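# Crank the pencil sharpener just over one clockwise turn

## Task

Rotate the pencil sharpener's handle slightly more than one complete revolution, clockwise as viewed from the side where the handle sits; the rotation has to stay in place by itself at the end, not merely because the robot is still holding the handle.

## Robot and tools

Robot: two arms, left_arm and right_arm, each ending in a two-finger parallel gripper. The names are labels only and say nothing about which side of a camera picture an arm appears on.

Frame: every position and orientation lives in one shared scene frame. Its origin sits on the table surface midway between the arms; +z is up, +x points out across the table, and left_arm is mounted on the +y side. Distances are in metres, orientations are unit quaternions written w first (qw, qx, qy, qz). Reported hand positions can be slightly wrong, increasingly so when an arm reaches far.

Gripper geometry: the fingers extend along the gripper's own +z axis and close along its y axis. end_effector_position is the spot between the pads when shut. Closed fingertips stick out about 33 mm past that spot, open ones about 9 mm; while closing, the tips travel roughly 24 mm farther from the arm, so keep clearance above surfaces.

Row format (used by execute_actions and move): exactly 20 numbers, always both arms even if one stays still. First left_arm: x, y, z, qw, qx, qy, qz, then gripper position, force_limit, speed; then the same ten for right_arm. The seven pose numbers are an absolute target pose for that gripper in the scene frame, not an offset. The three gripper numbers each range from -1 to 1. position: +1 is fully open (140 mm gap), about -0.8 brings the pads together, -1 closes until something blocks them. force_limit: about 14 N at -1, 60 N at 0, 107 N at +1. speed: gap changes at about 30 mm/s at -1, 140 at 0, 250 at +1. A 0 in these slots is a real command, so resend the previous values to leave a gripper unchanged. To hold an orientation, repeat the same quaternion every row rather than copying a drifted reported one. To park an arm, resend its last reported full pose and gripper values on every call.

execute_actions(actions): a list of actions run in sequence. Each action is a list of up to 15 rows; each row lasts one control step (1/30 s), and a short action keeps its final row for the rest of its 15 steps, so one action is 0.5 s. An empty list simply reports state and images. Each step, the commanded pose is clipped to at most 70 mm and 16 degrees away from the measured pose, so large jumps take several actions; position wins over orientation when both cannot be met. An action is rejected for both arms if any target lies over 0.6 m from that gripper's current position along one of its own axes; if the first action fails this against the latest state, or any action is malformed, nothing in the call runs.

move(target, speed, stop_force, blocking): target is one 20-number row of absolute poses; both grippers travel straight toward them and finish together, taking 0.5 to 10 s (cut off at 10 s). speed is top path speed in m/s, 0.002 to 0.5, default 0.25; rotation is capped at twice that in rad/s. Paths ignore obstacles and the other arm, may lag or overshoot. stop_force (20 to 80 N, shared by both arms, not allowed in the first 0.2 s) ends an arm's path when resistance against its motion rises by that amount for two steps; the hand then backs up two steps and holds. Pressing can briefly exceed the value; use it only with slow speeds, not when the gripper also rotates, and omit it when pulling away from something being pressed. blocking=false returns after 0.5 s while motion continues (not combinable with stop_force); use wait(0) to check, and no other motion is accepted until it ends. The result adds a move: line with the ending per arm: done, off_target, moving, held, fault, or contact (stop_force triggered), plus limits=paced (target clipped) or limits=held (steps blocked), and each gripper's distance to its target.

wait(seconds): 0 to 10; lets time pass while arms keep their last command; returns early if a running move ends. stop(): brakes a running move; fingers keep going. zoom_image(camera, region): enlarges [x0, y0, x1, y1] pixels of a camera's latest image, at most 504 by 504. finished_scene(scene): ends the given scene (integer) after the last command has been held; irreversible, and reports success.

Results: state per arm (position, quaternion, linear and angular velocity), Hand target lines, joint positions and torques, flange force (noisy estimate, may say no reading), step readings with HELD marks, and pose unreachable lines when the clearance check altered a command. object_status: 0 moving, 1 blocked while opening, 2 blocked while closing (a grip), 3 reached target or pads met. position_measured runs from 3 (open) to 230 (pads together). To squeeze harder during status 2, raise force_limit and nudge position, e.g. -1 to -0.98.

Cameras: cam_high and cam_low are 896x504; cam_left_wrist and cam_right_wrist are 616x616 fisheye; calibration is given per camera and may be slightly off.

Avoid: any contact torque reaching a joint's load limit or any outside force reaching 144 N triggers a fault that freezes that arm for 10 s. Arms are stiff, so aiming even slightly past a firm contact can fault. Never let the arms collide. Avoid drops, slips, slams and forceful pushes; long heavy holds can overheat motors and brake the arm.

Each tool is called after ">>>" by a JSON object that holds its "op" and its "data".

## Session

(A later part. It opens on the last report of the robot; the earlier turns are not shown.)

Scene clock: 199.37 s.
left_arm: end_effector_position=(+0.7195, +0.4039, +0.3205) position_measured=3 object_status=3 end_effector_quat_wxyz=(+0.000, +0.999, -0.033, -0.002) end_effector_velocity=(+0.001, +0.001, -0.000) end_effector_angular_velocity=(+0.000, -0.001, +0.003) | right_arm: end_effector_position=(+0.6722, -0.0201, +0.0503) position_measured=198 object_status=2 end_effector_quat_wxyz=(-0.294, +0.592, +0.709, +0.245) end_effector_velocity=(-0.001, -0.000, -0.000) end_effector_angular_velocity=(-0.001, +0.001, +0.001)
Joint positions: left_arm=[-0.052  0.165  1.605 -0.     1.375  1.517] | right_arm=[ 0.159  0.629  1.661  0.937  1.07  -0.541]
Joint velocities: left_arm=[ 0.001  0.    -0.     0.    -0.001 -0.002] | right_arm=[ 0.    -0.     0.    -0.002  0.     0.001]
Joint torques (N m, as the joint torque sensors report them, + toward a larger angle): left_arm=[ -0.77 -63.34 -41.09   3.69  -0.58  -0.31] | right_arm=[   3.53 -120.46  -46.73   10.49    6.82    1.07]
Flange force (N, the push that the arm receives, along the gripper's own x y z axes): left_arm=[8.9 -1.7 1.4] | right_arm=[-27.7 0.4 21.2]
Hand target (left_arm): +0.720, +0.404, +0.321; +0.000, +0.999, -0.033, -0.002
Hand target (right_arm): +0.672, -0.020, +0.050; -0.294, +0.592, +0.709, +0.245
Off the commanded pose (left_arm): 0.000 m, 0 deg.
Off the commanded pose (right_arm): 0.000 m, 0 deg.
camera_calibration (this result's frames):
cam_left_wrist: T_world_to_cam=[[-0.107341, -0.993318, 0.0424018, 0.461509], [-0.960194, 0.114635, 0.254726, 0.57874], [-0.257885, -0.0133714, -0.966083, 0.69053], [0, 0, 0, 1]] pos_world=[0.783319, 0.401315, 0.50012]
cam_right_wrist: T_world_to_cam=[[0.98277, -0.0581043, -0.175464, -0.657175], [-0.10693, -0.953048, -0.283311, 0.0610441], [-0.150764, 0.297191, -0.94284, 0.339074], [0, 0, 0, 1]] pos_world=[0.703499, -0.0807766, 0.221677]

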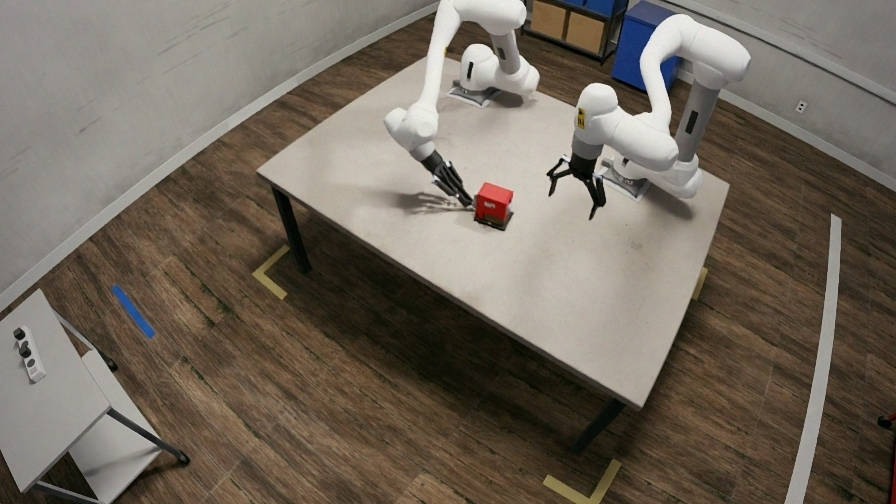

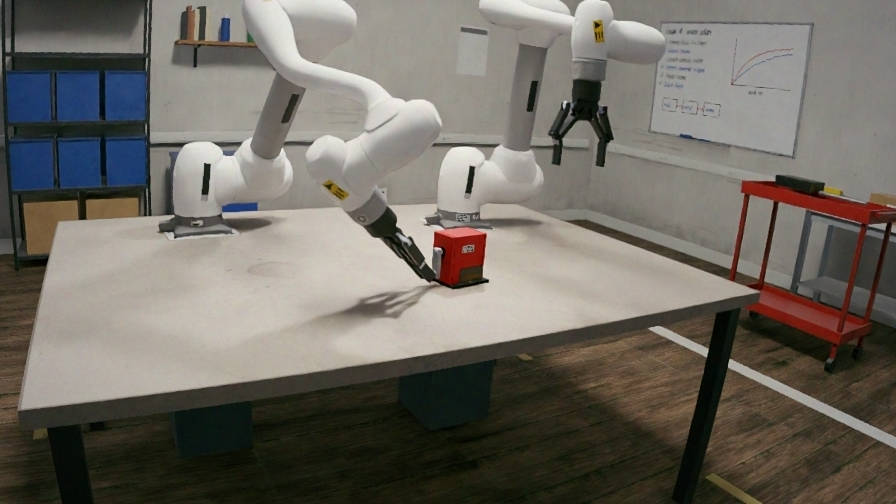

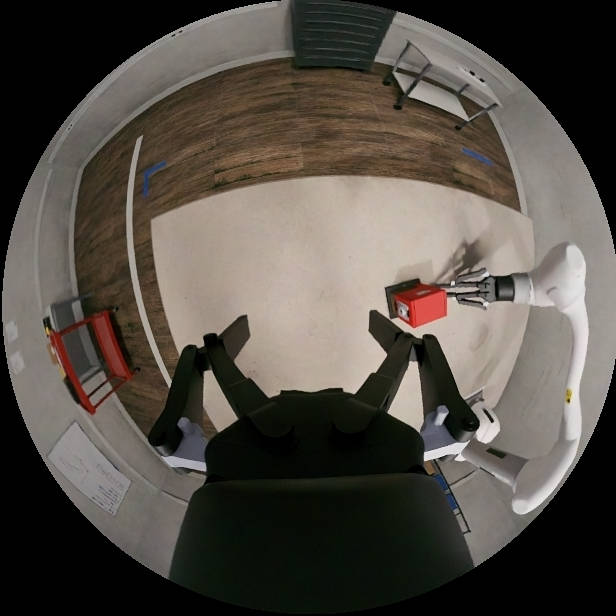

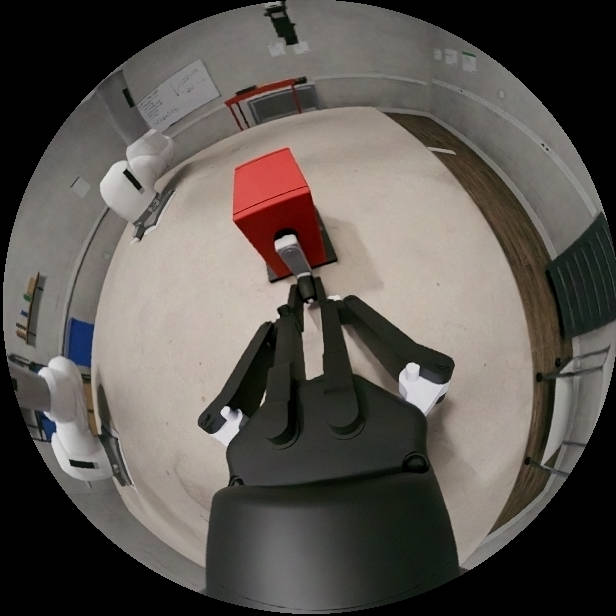

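>>> {"op": "execute_actions", "data": {"actions": [[[0.7195,0.4039,0.3205,0,0.999,-0.033,-0.002,1,0,0,0.6720,-0.0201,0.0496,-0.2938,0.592,0.7093,0.2452,-1,-1,-0.4],[0.7195,0.4039,0.3205,0,0.999,-0.033,-0.002,1,0,0,0.6713,-0.0202,0.0493,-0.2938,0.592,0.7093,0.2452,-1,-1,-0.4],[0.7195,0.4039,0.3205,0,0.999,-0.033,-0.002,1,0,0,0.6702,-0.0204,0.0490,-0.2938,0.592,0.7093,0.2452,-1,-1,-0.4],[0.7195,0.4039,0.3205,0,0.999,-0.033,-0.002,1,0,0,0.6686,-0.0207,0.0489,-0.2938,0.592,0.7093,0.2452,-1,-1,-0.4],[0.7195,0.4039,0.3205,0,0.999,-0.033,-0.002,1,0,0,0.6665,-0.0210,0.0488,-0.2938,0.592,0.7093,0.2452,-1,-1,-0.4],[0.7195,0.4039,0.3205,0,0.999,-0.033,-0.002,1,0,0,0.6641,-0.0215,0.0491,-0.2938,0.592,0.7093,0.2452,-1,-1,-0.4],[0.7195,0.4039,0.3205,0,0.999,-0.033,-0.002,1,0,0,0.6611,-0.0220,0.0497,-0.2938,0.592,0.7093,0.2452,-1,-1,-0.4],[0.7195,0.4039,0.3205,0,0.999,-0.033,-0.002,1,0,0,0.6578,-0.0226,0.0505,-0.2938,0.592,0.7093,0.2452,-1,-1,-0.4],[0.7195,0.4039,0.3205,0,0.999,-0.033,-0.002,1,0,0,0.6543,-0.0233,0.0516,-0.2938,0.592,0.7093,0.2452,-1,-1,-0.4],[0.7195,0.4039,0.3205,0,0.999,-0.033,-0.002,1,0,0,0.6510,-0.0239,0.0530,-0.2938,0.592,0.7093,0.2452,-1,-1,-0.4],[0.7195,0.4039,0.3205,0,0.999,-0.033,-0.002,1,0,0,0.6477,-0.0245,0.0546,-0.2938,0.592,0.7093,0.2452,-1,-1,-0.4],[0.7195,0.4039,0.3205,0,0.999,-0.033,-0.002,1,0,0,0.6445,-0.0250,0.0565,-0.2938,0.592,0.7093,0.2452,-1,-1,-0.4],[0.7195,0.4039,0.3205,0,0.999,-0.033,-0.002,1,0,0,0.6415,-0.0256,0.0586,-0.2938,0.592,0.7093,0.2452,-1,-1,-0.4],[0.7195,0.4039,0.3205,0,0.999,-0.033,-0.002,1,0,0,0.6387,-0.0261,0.0610,-0.2938,0.592,0.7093,0.2452,-1,-1,-0.4],[0.7195,0.4039,0.3205,0,0.999,-0.033,-0.002,1,0,0,0.6360,-0.0266,0.0635,-0.2938,0.592,0.7093,0.2452,-1,-1,-0.4]],[[0.7195,0.4039,0.3205,0,0.999,-0.033,-0.002,1,0,0,0.6336,-0.0270,0.0662,-0.2938,0.592,0.7093,0.2452,-1,-1,-0.4],[0.7195,0.4039,0.3205,0,0.999,-0.033,-0.002,1,0,0,0.6313,-0.0274,0.0691,-0.2938,0.592,0.7093,0.2452,-1,-1,-0.4],[0.7195,0.4039,0.3205,0,0.999,-0.033,-0.002,1,0,0,0.6293,-0.0278,0.0722,-0.2938,0.592,0.7093,0.2452,-1,-1,-0.4],[0.7195,0.4039,0.3205,0,0.999,-0.033,-0.002,1,0,0,0.6274,-0.0281,0.0754,-0.2938,0.592,0.7093,0.2452,-1,-1,-0.4],[0.7195,0.4039,0.3205,0,0.999,-0.033,-0.002,1,0,0,0.6259,-0.0284,0.0787,-0.2938,0.592,0.7093,0.2452,-1,-1,-0.4],[0.7195,0.4039,0.3205,0,0.999,-0.033,-0.002,1,0,0,0.6245,-0.0287,0.0822,-0.2938,0.592,0.7093,0.2452,-1,-1,-0.4],[0.7195,0.4039,0.3205,0,0.999,-0.033,-0.002,1,0,0,0.6234,-0.0289,0.0857,-0.2938,0.592,0.7093,0.2452,-1,-1,-0.4],[0.7195,0.4039,0.3205,0,0.999,-0.033,-0.002,1,0,0,0.6226,-0.0290,0.0894,-0.2938,0.592,0.7093,0.2452,-1,-1,-0.4],[0.7195,0.4039,0.3205,0,0.999,-0.033,-0.002,1,0,0,0.6221,-0.0291,0.0930,-0.2938,0.592,0.7093,0.2452,-1,-1,-0.4],[0.7195,0.4039,0.3205,0,0.999,-0.033,-0.002,1,0,0,0.6218,-0.0292,0.0967,-0.2938,0.592,0.7093,0.2452,-1,-1,-0.4],[0.7195,0.4039,0.3205,0,0.999,-0.033,-0.002,1,0,0,0.6217,-0.0292,0.1004,-0.2938,0.592,0.7093,0.2452,-1,-1,-0.4],[0.7195,0.4039,0.3205,0,0.999,-0.033,-0.002,1,0,0,0.6220,-0.0291,0.1041,-0.2938,0.592,0.7093,0.2452,-1,-1,-0.4],[0.7195,0.4039,0.3205,0,0.999,-0.033,-0.002,1,0,0,0.6225,-0.0290,0.1078,-0.2938,0.592,0.7093,0.2452,-1,-1,-0.4],[0.7195,0.4039,0.3205,0,0.999,-0.033,-0.002,1,0,0,0.6233,-0.0289,0.1114,-0.2938,0.592,0.7093,0.2452,-1,-1,-0.4],[0.7195,0.4039,0.3205,0,0.999,-0.033,-0.002,1,0,0,0.6243,-0.0287,0.1150,-0.2938,0.592,0.7093,0.2452,-1,-1,-0.4]],[[0.7195,0.4039,0.3205,0,0.999,-0.033,-0.002,1,0,0,0.6256,-0.0285,0.1184,-0.2938,0.592,0.7093,0.2452,-1,-1,-0.4],[0.7195,0.4039,0.3205,0,0.999,-0.033,-0.002,1,0,0,0.6271,-0.0282,0.1218,-0.2938,0.592,0.7093,0.2452,-1,-1,-0.4],[0.7195,0.4039,0.3205,0,0.999,-0.033,-0.002,1,0,0,0.6289,-0.0279,0.1250,-0.2938,0.592,0.7093,0.2452,-1,-1,-0.4],[0.7195,0.4039,0.3205,0,0.999,-0.033,-0.002,1,0,0,0.6309,-0.0275,0.1281,-0.2938,0.592,0.7093,0.2452,-1,-1,-0.4],[0.7195,0.4039,0.3205,0,0.999,-0.033,-0.002,1,0,0,0.6331,-0.0271,0.1311,-0.2938,0.592,0.7093,0.2452,-1,-1,-0.4],[0.7195,0.4039,0.3205,0,0.999,-0.033,-0.002,1,0,0,0.6356,-0.0267,0.1338,-0.2938,0.592,0.7093,0.2452,-1,-1,-0.4],[0.7195,0.4039,0.3205,0,0.999,-0.033,-0.002,1,0,0,0.6382,-0.0262,0.1364,-0.2938,0.592,0.7093,0.2452,-1,-1,-0.4],[0.7195,0.4039,0.3205,0,0.999,-0.033,-0.002,1,0,0,0.6410,-0.0257,0.1388,-0.2938,0.592,0.7093,0.2452,-1,-1,-0.4],[0.7195,0.4039,0.3205,0,0.999,-0.033,-0.002,1,0,0,0.6440,-0.0251,0.1409,-0.2938,0.592,0.7093,0.2452,-1,-1,-0.4],[0.7195,0.4039,0.3205,0,0.999,-0.033,-0.002,1,0,0,0.6471,-0.0246,0.1428,-0.2938,0.592,0.7093,0.2452,-1,-1,-0.4],[0.7195,0.4039,0.3205,0,0.999,-0.033,-0.002,1,0,0,0.6504,-0.0240,0.1445,-0.2938,0.592,0.7093,0.2452,-1,-1,-0.4],[0.7195,0.4039,0.3205,0,0.999,-0.033,-0.002,1,0,0,0.6537,-0.0234,0.1460,-0.2938,0.592,0.7093,0.2452,-1,-1,-0.4],[0.7195,0.4039,0.3205,0,0.999,-0.033,-0.002,1,0,0,0.6572,-0.0227,0.1471,-0.2938,0.592,0.7093,0.2452,-1,-1,-0.4],[0.7195,0.4039,0.3205,0,0.999,-0.033,-0.002,1,0,0,0.6607,-0.0221,0.1481,-0.2938,0.592,0.7093,0.2452,-1,-1,-0.4],[0.7195,0.4039,0.3205,0,0.999,-0.033,-0.002,1,0,0,0.6643,-0.0215,0.1487,-0.2938,0.592,0.7093,0.2452,-1,-1,-0.4]],[[0.7195,0.4039,0.3205,0,0.999,-0.033,-0.002,1,0,0,0.6679,-0.0208,0.1491,-0.2938,0.592,0.7093,0.2452,-1,-1,-0.4],[0.7195,0.4039,0.3205,0,0.999,-0.033,-0.002,1,0,0,0.6716,-0.0201,0.1492,-0.2938,0.592,0.7093,0.2452,-1,-1,-0.4],[0.7195,0.4039,0.3205,0,0.999,-0.033,-0.002,1,0,0,0.6752,-0.0195,0.1490,-0.2938,0.592,0.7093,0.2452,-1,-1,-0.4],[0.7195,0.4039,0.3205,0,0.999,-0.033,-0.002,1,0,0,0.6788,-0.0188,0.1486,-0.2938,0.592,0.7093,0.2452,-1,-1,-0.4],[0.7195,0.4039,0.3205,0,0.999,-0.033,-0.002,1,0,0,0.6824,-0.0182,0.1479,-0.2938,0.592,0.7093,0.2452,-1,-1,-0.4],[0.7195,0.4039,0.3205,0,0.999,-0.033,-0.002,1,0,0,0.6857,-0.0176,0.1470,-0.2938,0.592,0.7093,0.2452,-1,-1,-0.4],[0.7195,0.4039,0.3205,0,0.999,-0.033,-0.002,1,0,0,0.6885,-0.0171,0.1460,-0.2938,0.592,0.7093,0.2452,-1,-1,-0.4],[0.7195,0.4039,0.3205,0,0.999,-0.033,-0.002,1,0,0,0.6909,-0.0166,0.1451,-0.2938,0.592,0.7093,0.2452,-1,-1,-0.4],[0.7195,0.4039,0.3205,0,0.999,-0.033,-0.002,1,0,0,0.6927,-0.0163,0.1442,-0.2938,0.592,0.7093,0.2452,-1,-1,-0.4],[0.7195,0.4039,0.3205,0,0.999,-0.033,-0.002,1,0,0,0.6941,-0.0160,0.1435,-0.2938,0.592,0.7093,0.2452,-1,-1,-0.4],[0.7195,0.4039,0.3205,0,0.999,-0.033,-0.002,1,0,0,0.6951,-0.0158,0.1429,-0.2938,0.592,0.7093,0.2452,-1,-1,-0.4],[0.7195,0.4039,0.3205,0,0.999,-0.033,-0.002,1,0,0,0.6958,-0.0157,0.1426,-0.2938,0.592,0.7093,0.2452,-1,-1,-0.4],[0.7195,0.4039,0.3205,0,0.999,-0.033,-0.002,1,0,0,0.6960,-0.0157,0.1425,-0.2938,0.592,0.7093,0.2452,-1,-1,-0.4]]]}}

Scene clock: 250.17 s.
left_arm: end_effector_position=(+0.7195, +0.4039, +0.3205) position_measured=3 object_status=3 end_effector_quat_wxyz=(+0.000, +0.999, -0.033, -0.002) end_effector_velocity=(+0.000, +0.001, +0.000) end_effector_angular_velocity=(+0.000, -0.000, -0.001) | right_arm: end_effector_position=(+0.6959, -0.0156, +0.1425) position_measured=230 object_status=3 end_effector_quat_wxyz=(-0.294, +0.592, +0.709, +0.245) end_effector_velocity=(+0.003, +0.001, +0.001) end_effector_angular_velocity=(+0.002, -0.002, -0.001)
Joint positions: left_arm=[-0.052  0.165  1.605 -0.     1.375  1.517] | right_arm=[ 0.159  0.571  1.558  0.875  1.17  -0.401]
Joint velocities: left_arm=[ 0.001 -0.    -0.     0.     0.     0.002] | right_arm=[-0.     0.003 -0.005  0.002  0.     0.   ]
Joint torques (N m, as the joint torque sensors report them, + toward a larger angle): left_arm=[ -0.91 -62.26 -41.26   3.82  -0.47  -0.52] | right_arm=[ -1.98 -99.29 -37.96   4.01   0.98   0.45]
Flange force (N, the push that the arm receives, along the gripper's own x y z axes): left_arm=[6.8 -2.2 1.4] | right_arm=[-1.1 3.1 5.4]
Flange force at the end of the 1st action (N, along the gripper's axes at the end of the call): left_arm=[8.7 -2.8 0.6] | right_arm=[-15.5 -10.4 7.2]
Flange force at the end of the 2nd action (N, along the gripper's axes at the end of the call): left_arm=[6.9 -1.8 0.3] | right_arm=[-13.2 -12.1 0.6]
Flange force at the end of the 3rd action (N, along the gripper's axes at the end of the call): left_arm=[7.2 -1.3 0.2] | right_arm=[5.1 -1.4 6.7]
Hand target (left_arm): +0.720, +0.404, +0.321; +0.000, +0.999, -0.033, -0.002
Hand target (right_arm): +0.696, -0.016, +0.143; -0.294, +0.592, +0.709, +0.245
Off the commanded pose (left_arm): 0.000 m, 0 deg.
Off the commanded pose (right_arm): 0.000 m, 0 deg.
Step readings (end_effector_position; steps 1 to 15: 1st action; 16 to 30: 2nd action; 31 to 45: 3rd action; 46 to 60: 4th action):
0: left_arm (+0.7195, +0.4039, +0.3205) | right_arm (+0.6722, -0.0201, +0.0503)
1: left_arm (+0.7195, +0.4039, +0.3205) | right_arm (+0.6722, -0.0201, +0.0503)
2: left_arm (+0.7195, +0.4039, +0.3205) | right_arm (+0.6722, -0.0200, +0.0502)
4: left_arm (+0.7195, +0.4039, +0.3205) | right_arm (+0.6709, -0.0203, +0.0494)
8: left_arm (+0.7195, +0.4039, +0.3205) | right_arm (+0.6630, -0.0217, +0.0496)
15: left_arm (+0.7195, +0.4039, +0.3205) | right_arm (+0.6408, -0.0257, +0.0591)
16: left_arm (+0.7195, +0.4039, +0.3205) | right_arm (+0.6382, -0.0262, +0.0614)
17: left_arm (+0.7195, +0.4039, +0.3205) | right_arm (+0.6356, -0.0267, +0.0639)
19: left_arm (+0.7195, +0.4039, +0.3205) | right_arm (+0.6309, -0.0275, +0.0697)
23: left_arm (+0.7195, +0.4039, +0.3205) | right_arm (+0.6242, -0.0287, +0.0831)
30: left_arm (+0.7195, +0.4039, +0.3205) | right_arm (+0.6230, -0.0288, +0.1094)
31: left_arm (+0.7195, +0.4039, +0.3205) | right_arm (+0.6243, -0.0285, +0.1133)
32: left_arm (+0.7195, +0.4039, +0.3205) | right_arm (+0.6253, -0.0284, +0.1168)
34: left_arm (+0.7195, +0.4039, +0.3205) | right_arm (+0.6280, -0.0278, +0.1232)
38: left_arm (+0.7195, +0.4039, +0.3205) | right_arm (+0.6364, -0.0264, +0.1350)
45: left_arm (+0.7195, +0.4039, +0.3205) | right_arm (+0.6580, -0.0225, +0.1474)
46: left_arm (+0.7195, +0.4039, +0.3205) | right_arm (+0.6616, -0.0219, +0.1482)
47: left_arm (+0.7195, +0.4039, +0.3205) | right_arm (+0.6651, -0.0213, +0.1487)
49: left_arm (+0.7195, +0.4039, +0.3205) | right_arm (+0.6724, -0.0200, +0.1490)
53: left_arm (+0.7195, +0.4039, +0.3205) | right_arm (+0.6863, -0.0175, +0.1466)
60: end_effector_position above
camera_calibration (this result's frames):
cam_left_wrist: T_world_to_cam=[[-0.107341, -0.993318, 0.0424017, 0.461509], [-0.960194, 0.114635, 0.254726, 0.57874], [-0.257885, -0.0133713, -0.966083, 0.690529], [0, 0, 0, 1]] pos_world=[0.783319, 0.401315, 0.50012]
cam_right_wrist: T_world_to_cam=[[0.982771, -0.0582384, -0.175414, -0.664083], [-0.107049, -0.953025, -0.283343, 0.0940297], [-0.150672, 0.297239, -0.94284, 0.428273], [0, 0, 0, 1]] pos_world=[0.727236, -0.0763617, 0.313946]

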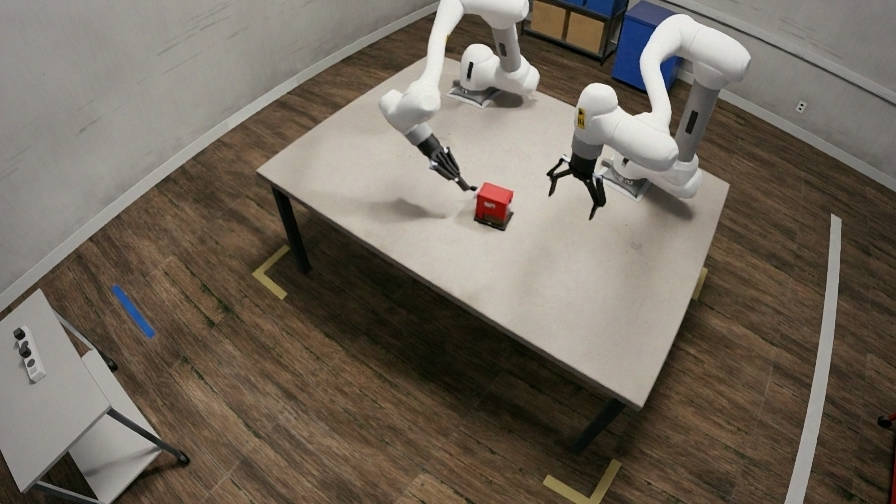

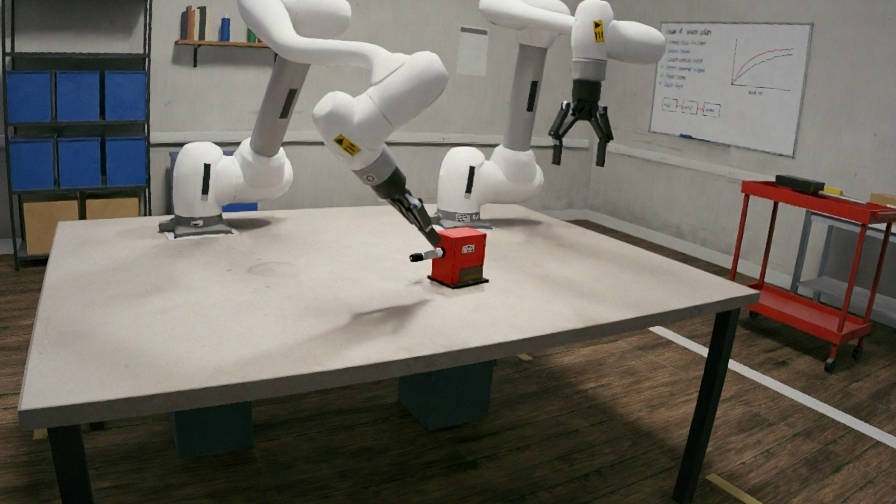

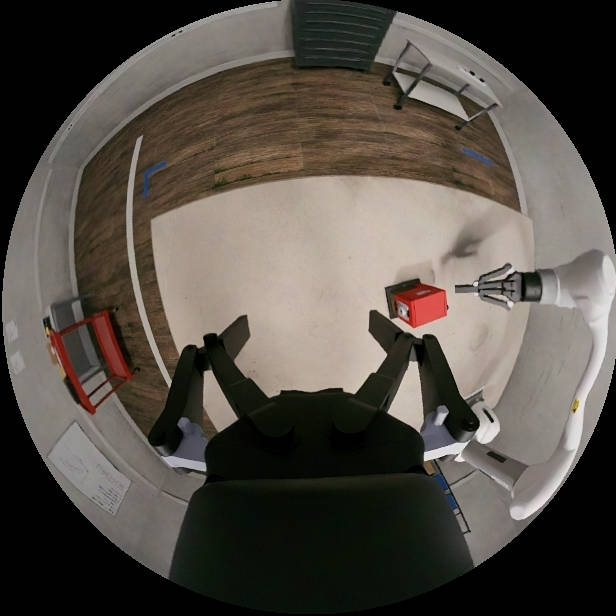

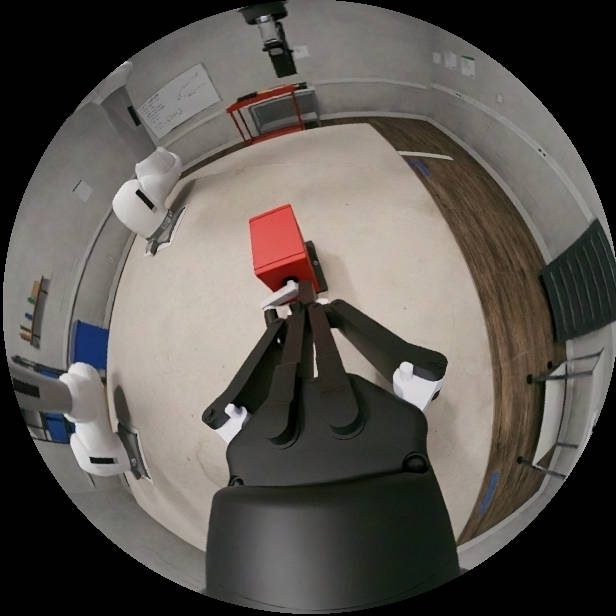

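>>> {"op": "zoom_image", "data": {"camera": "cam_low", "region": [390, 200, 500, 300]}}

>>> {"op": "zoom_image", "data": {"camera": "cam_right_wrist", "region": [230, 240, 350, 340]}}

Region (390, 200, 500, 300) of cam_low's 896x504 image, scaled by 4.582, with more detail than that image has; it fills the top 458 rows of this view, and the rest is white.

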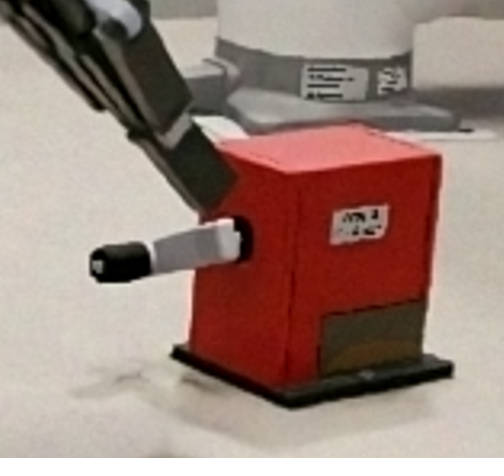

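Region (230, 240, 350, 340) of cam_right_wrist's 616x616 image, scaled by 4.200, with more detail than that image has.

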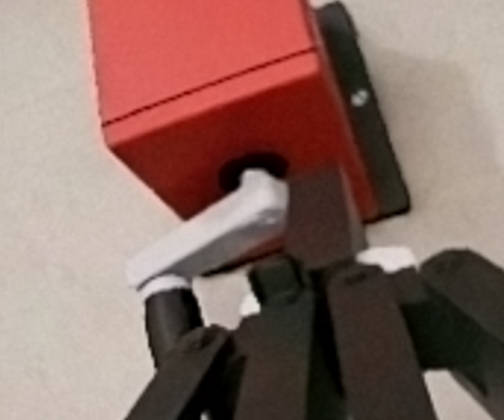

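>>> {"op": "move", "data": {"target": [0.7195,0.4039,0.3205,0,0.999,-0.033,-0.002,1,0,0,0.6340,-0.0760,0.1400,-0.2938,0.592,0.7093,0.2452,-0.3,-0.3,0], "speed": 0.2}}

>>> {"op": "zoom_image", "data": {"camera": "cam_right_wrist", "region": [250, 190, 390, 330]}}

>>> {"op": "zoom_image", "data": {"camera": "cam_low", "region": [380, 200, 490, 300]}}

Scene clock: 295.57 s.
left_arm: end_effector_position=(+0.7195, +0.4039, +0.3205) position_measured=3 object_status=3 end_effector_quat_wxyz=(+0.000, +0.999, -0.033, -0.002) end_effector_velocity=(+0.000, -0.001, -0.001) end_effector_angular_velocity=(-0.000, +0.001, -0.000) | right_arm: end_effector_position=(+0.6341, -0.0761, +0.1399) position_measured=167 object_status=3 end_effector_quat_wxyz=(-0.294, +0.592, +0.709, +0.245) end_effector_velocity=(+0.000, -0.000, +0.000) end_effector_angular_velocity=(-0.000, -0.001, -0.000)
Joint positions: left_arm=[-0.052  0.165  1.605 -0.     1.375  1.517] | right_arm=[ 0.095  0.475  1.724  0.877  1.165 -0.496]
Joint velocities: left_arm=[-0.     0.001  0.    -0.001 -0.    -0.   ] | right_arm=[-0. -0. -0. -0. -0. -0.]
Joint torques (N m, as the joint torque sensors report them, + toward a larger angle): left_arm=[ -0.21 -63.24 -40.58   3.73  -0.37  -0.45] | right_arm=[ -4.34 -87.29 -36.48   3.53   1.03   0.75]
Flange force (N, the push that the arm receives, along the gripper's own x y z axes): left_arm=[9.9 -0.8 1.2] | right_arm=[-0.3 3.5 8.2]
Hand target (left_arm): +0.720, +0.404, +0.321; +0.000, +0.999, -0.033, -0.002
Hand target (right_arm): +0.634, -0.076, +0.140; -0.294, +0.592, +0.709, +0.245
Off the commanded pose (left_arm): 0.000 m, 0 deg.
Off the commanded pose (right_arm): 0.000 m, 0 deg.
move: done
camera_calibration (this result's frames):
cam_left_wrist: T_world_to_cam=[[-0.107341, -0.993318, 0.0424017, 0.461509], [-0.960194, 0.114635, 0.254726, 0.57874], [-0.257885, -0.0133713, -0.966083, 0.690529], [0, 0, 0, 1]] pos_world=[0.783319, 0.401315, 0.50012]
cam_right_wrist: T_world_to_cam=[[0.98278, -0.058237, -0.175364, -0.60734], [-0.107008, -0.953076, -0.283187, 0.028993], [-0.150643, 0.297075, -0.942896, 0.434435], [0, 0, 0, 1]] pos_world=[0.665428, -0.136797, 0.311332]

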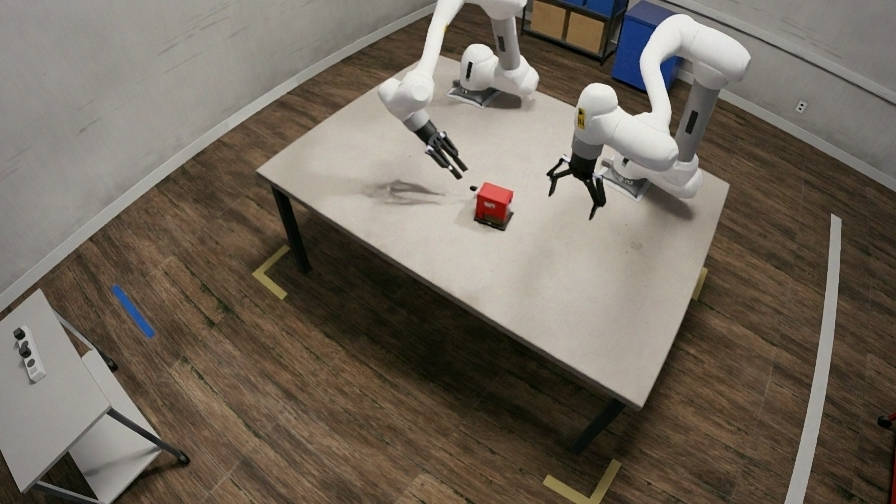

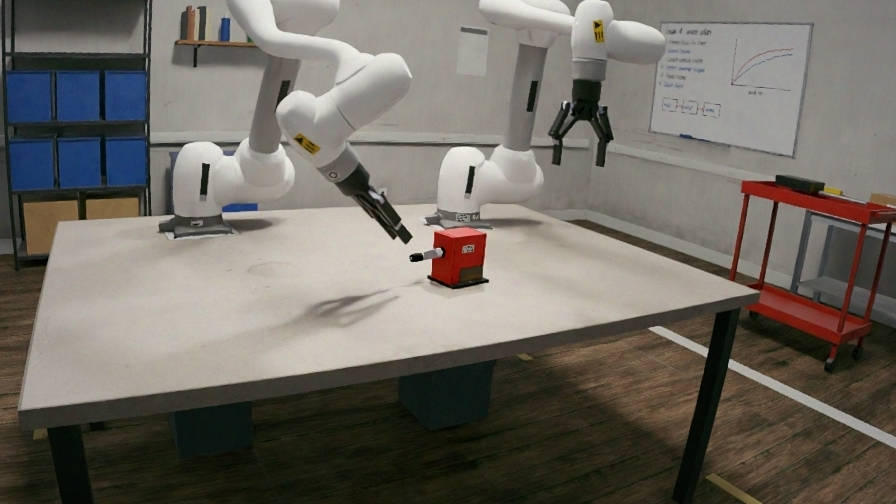

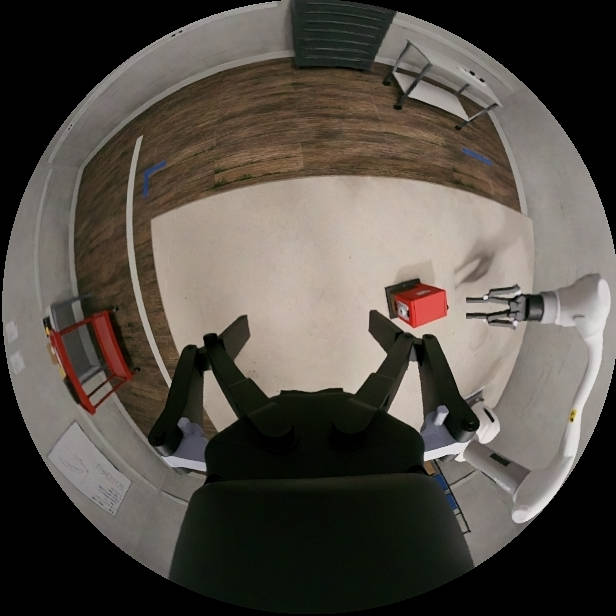

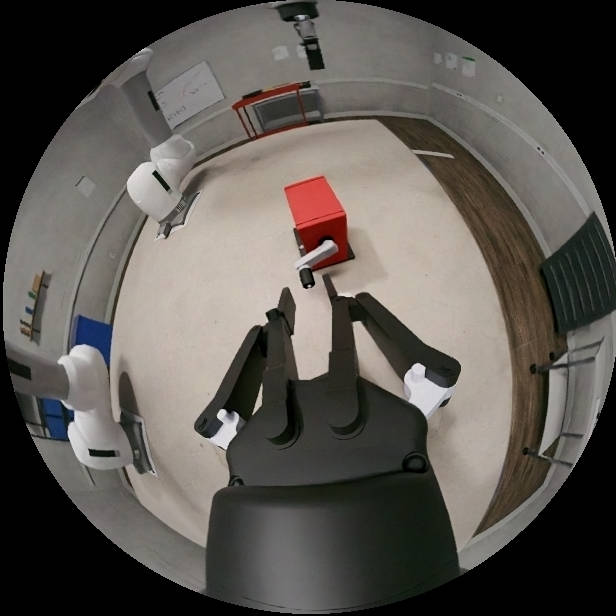

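Region (250, 190, 390, 330) of cam_right_wrist's 616x616 image, scaled by 3.600, with more detail than that image has.

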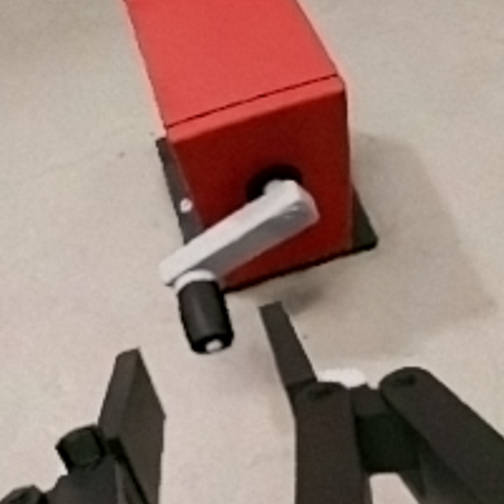

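Region (380, 200, 490, 300) of cam_low's 896x504 image, scaled by 4.582, with more detail than that image has; it fills the top 458 rows of this view, and the rest is white.

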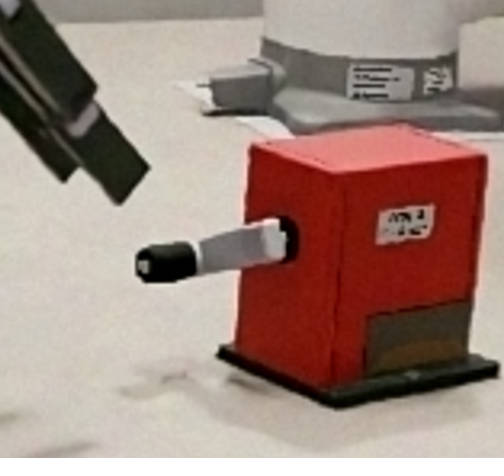

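>>> {"op": "move", "data": {"target": [0.7195,0.4039,0.3205,0,0.999,-0.033,-0.002,1,0,0,0.6270,-0.0430,0.0950,-0.2938,0.592,0.7093,0.2452,-0.3,-0.3,0], "speed": 0.15}}

>>> {"op": "zoom_image", "data": {"camera": "cam_right_wrist", "region": [250, 210, 390, 330]}}

>>> {"op": "zoom_image", "data": {"camera": "cam_low", "region": [380, 200, 490, 300]}}

Scene clock: 395.60 s.
left_arm: end_effector_position=(+0.7195, +0.4039, +0.3205) position_measured=3 object_status=3 end_effector_quat_wxyz=(+0.000, +0.999, -0.033, -0.002) end_effector_velocity=(-0.000, -0.000, +0.001) end_effector_angular_velocity=(-0.001, -0.003, -0.001) | right_arm: end_effector_position=(+0.6269, -0.0430, +0.0950) position_measured=167 object_status=3 end_effector_quat_wxyz=(-0.294, +0.592, +0.709, +0.245) end_effector_velocity=(-0.001, +0.000, -0.001) end_effector_angular_velocity=(-0.000, +0.001, +0.001)
Joint positions: left_arm=[-0.052  0.165  1.605 -0.     1.375  1.517] | right_arm=[ 0.141  0.52   1.751  0.921  1.092 -0.533]
Joint velocities: left_arm=[-0.    -0.002 -0.    -0.001 -0.     0.001] | right_arm=[ 0.001  0.     0.002  0.    -0.    -0.   ]
Joint torques (N m, as the joint torque sensors report them, + toward a larger angle): left_arm=[  0.27 -61.75 -41.04   3.83  -0.5   -0.34] | right_arm=[ -2.86 -87.53 -34.77   3.42   1.01   0.97]
Flange force (N, the push that the arm receives, along the gripper's own x y z axes): left_arm=[5.4 0.0 0.3] | right_arm=[-0.2 0.0 5.3]
Hand target (left_arm): +0.720, +0.404, +0.321; +0.000, +0.999, -0.033, -0.002
Hand target (right_arm): +0.627, -0.043, +0.095; -0.294, +0.592, +0.709, +0.245
Off the commanded pose (left_arm): 0.000 m, 0 deg.
Off the commanded pose (right_arm): 0.000 m, 0 deg.
move: done
camera_calibration (this result's frames):
cam_left_wrist: T_world_to_cam=[[-0.107341, -0.993318, 0.0424018, 0.461509], [-0.960194, 0.114635, 0.254726, 0.57874], [-0.257885, -0.0133714, -0.966083, 0.69053], [0, 0, 0, 1]] pos_world=[0.783319, 0.401315, 0.50012]
cam_right_wrist: T_world_to_cam=[[0.982778, -0.0581283, -0.17541, -0.606208], [-0.106947, -0.953027, -0.283376, 0.0470064], [-0.150698, 0.297255, -0.94283, 0.381231], [0, 0, 0, 1]] pos_world=[0.658246, -0.103763, 0.266422]

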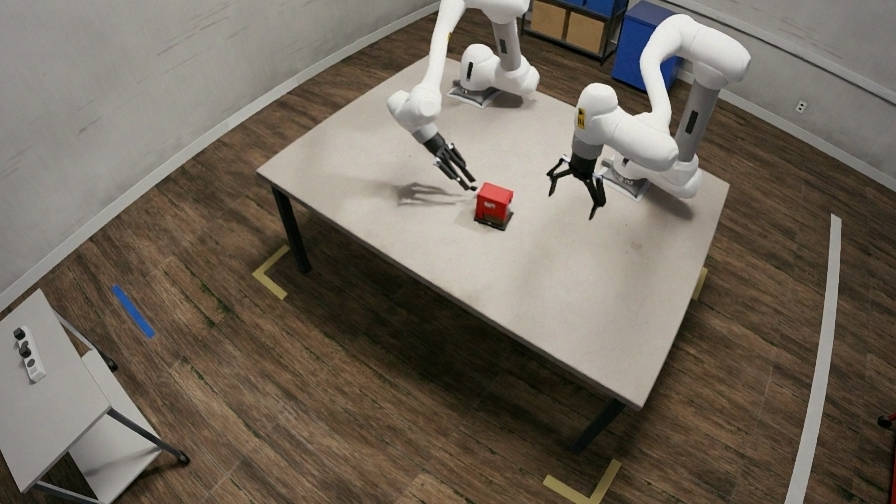

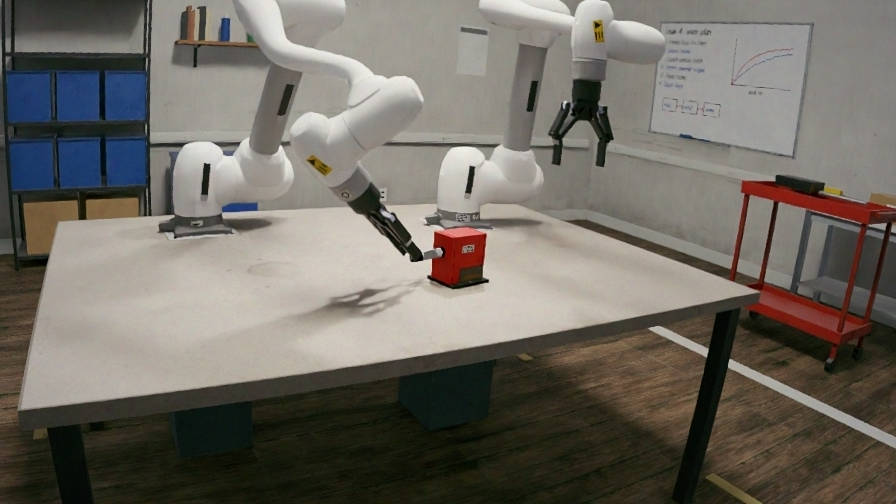

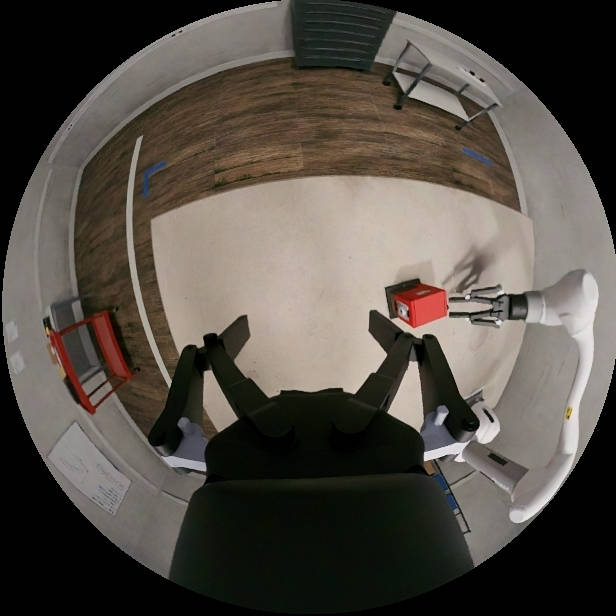

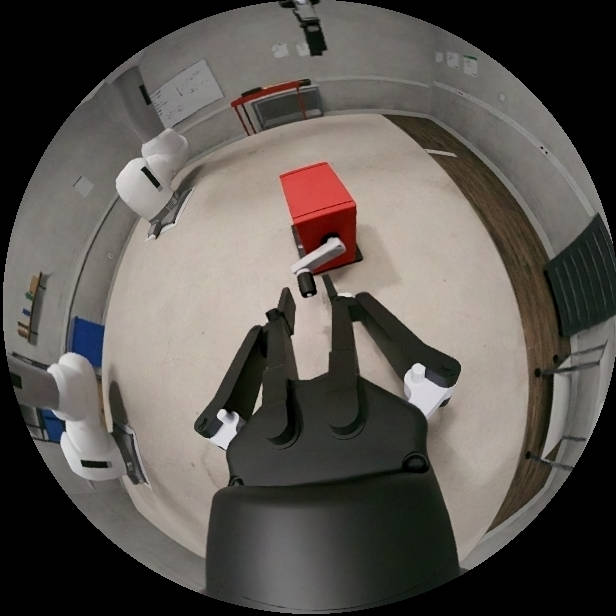

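Region (250, 210, 390, 330) of cam_right_wrist's 616x616 image, scaled by 3.600, with more detail than that image has; it fills the top 432 rows of this view, and the rest is white.

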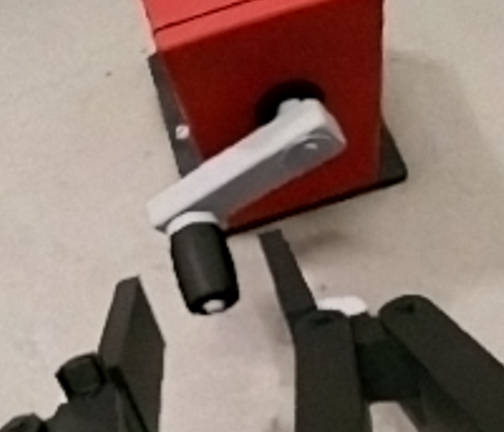

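Region (380, 200, 490, 300) of cam_low's 896x504 image, scaled by 4.582, with more detail than that image has; it fills the top 458 rows of this view, and the rest is white.

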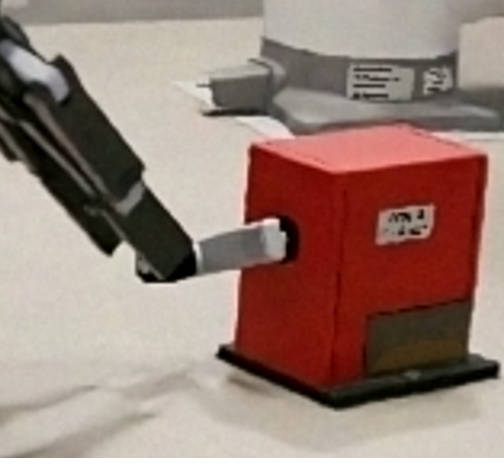

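>>> {"op": "move", "data": {"target": [0.7195,0.4039,0.3205,0,0.999,-0.033,-0.002,1,0,0,0.6248,-0.0317,0.0740,-0.2938,0.592,0.7093,0.2452,-0.3,-0.3,0], "speed": 0.08}}

>>> {"op": "zoom_image", "data": {"camera": "cam_right_wrist", "region": [250, 210, 390, 330]}}

>>> {"op": "zoom_image", "data": {"camera": "cam_low", "region": [380, 200, 490, 300]}}

Scene clock: 423.10 s.
left_arm: end_effector_position=(+0.7195, +0.4039, +0.3205) position_measured=3 object_status=3 end_effector_quat_wxyz=(+0.000, +0.999, -0.033, -0.002) end_effector_velocity=(-0.000, +0.000, -0.000) end_effector_angular_velocity=(+0.000, +0.002, +0.000) | right_arm: end_effector_position=(+0.6248, -0.0317, +0.0740) position_measured=167 object_status=3 end_effector_quat_wxyz=(-0.294, +0.592, +0.709, +0.245) end_effector_velocity=(-0.001, +0.000, -0.001) end_effector_angular_velocity=(-0.001, +0.001, +0.001)
Joint positions: left_arm=[-0.052  0.165  1.605 -0.     1.375  1.517] | right_arm=[ 0.157  0.544  1.76   0.942  1.064 -0.555]
Joint velocities: left_arm=[ 0.     0.    -0.     0.     0.002 -0.   ] | right_arm=[ 0.     0.     0.001 -0.    -0.    -0.   ]
Joint torques (N m, as the joint torque sensors report them, + toward a larger angle): left_arm=[ -0.43 -61.32 -40.95   3.82  -0.4   -0.39] | right_arm=[ -4.44 -88.87 -33.65   3.03   0.97   0.89]
Flange force (N, the push that the arm receives, along the gripper's own x y z axes): left_arm=[5.6 -1.2 0.7] | right_arm=[1.4 0.6 6.8]
Hand target (left_arm): +0.720, +0.404, +0.321; +0.000, +0.999, -0.033, -0.002
Hand target (right_arm): +0.625, -0.032, +0.074; -0.294, +0.592, +0.709, +0.245
Off the commanded pose (left_arm): 0.000 m, 0 deg.
Off the commanded pose (right_arm): 0.000 m, 0 deg.
move: done
camera_calibration (this result's frames):
cam_left_wrist: T_world_to_cam=[[-0.107341, -0.993318, 0.0424019, 0.461509], [-0.960194, 0.114635, 0.254726, 0.57874], [-0.257885, -0.0133715, -0.966083, 0.69053], [0, 0, 0, 1]] pos_world=[0.783319, 0.401315, 0.50012]
cam_right_wrist: T_world_to_cam=[[0.982777, -0.0581599, -0.175403, -0.60712], [-0.106972, -0.953031, -0.283354, 0.051636], [-0.150684, 0.297237, -0.942838, 0.357733], [0, 0, 0, 1]] pos_world=[0.656092, -0.0924309, 0.245425]

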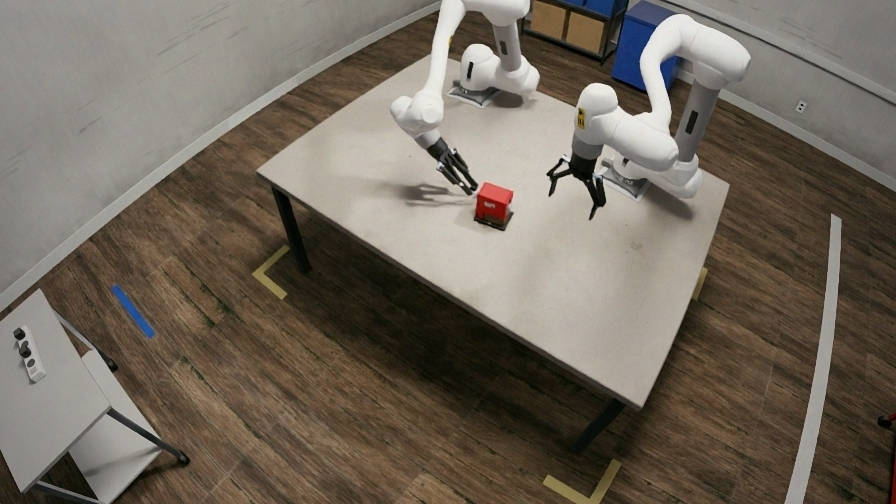

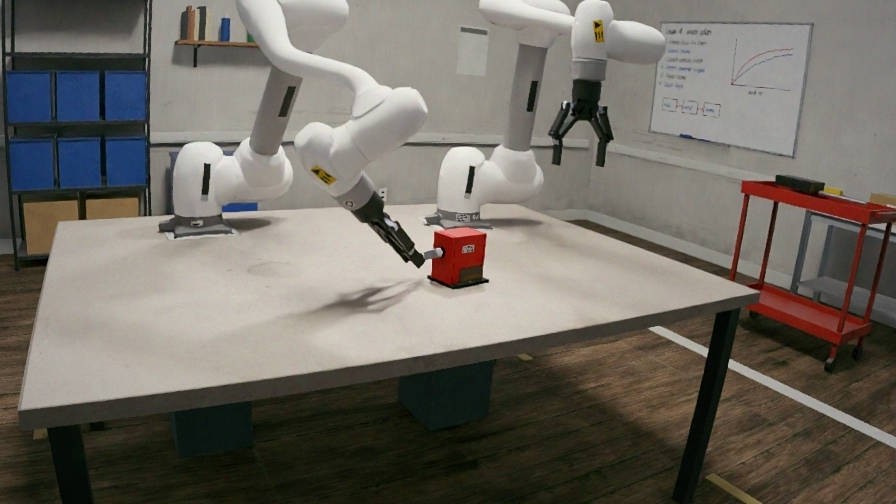

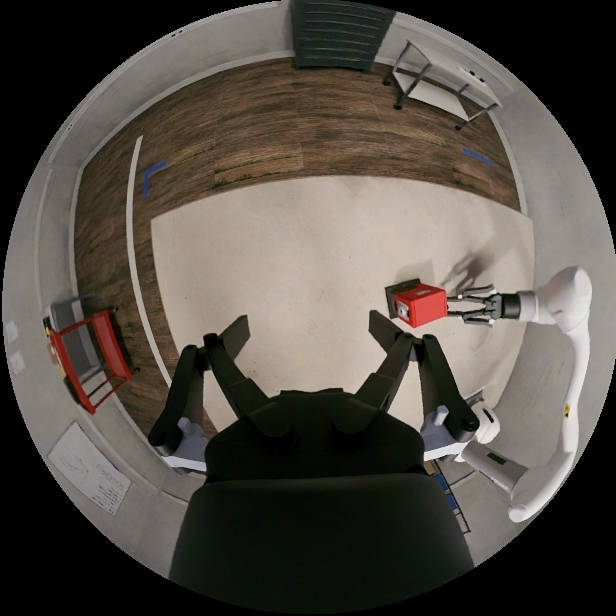

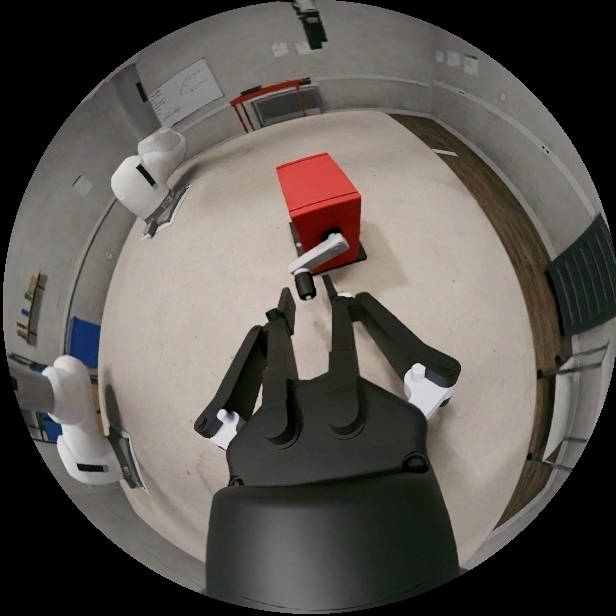

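Region (250, 210, 390, 330) of cam_right_wrist's 616x616 image, scaled by 3.600, with more detail than that image has; it fills the top 432 rows of this view, and the rest is white.

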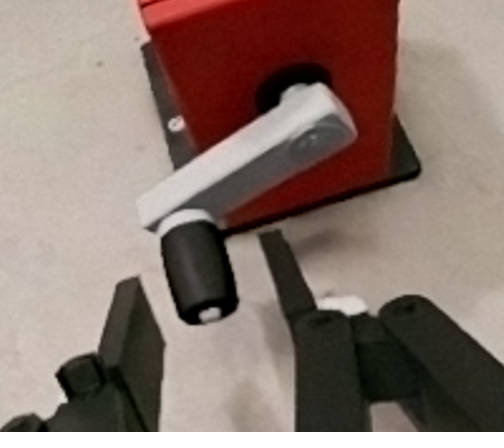

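Region (380, 200, 490, 300) of cam_low's 896x504 image, scaled by 4.582, with more detail than that image has; it fills the top 458 rows of this view, and the rest is white.

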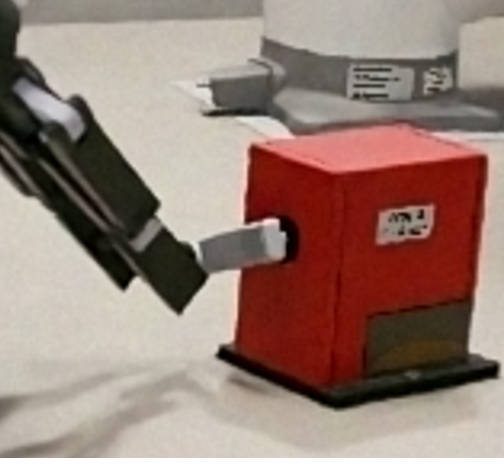

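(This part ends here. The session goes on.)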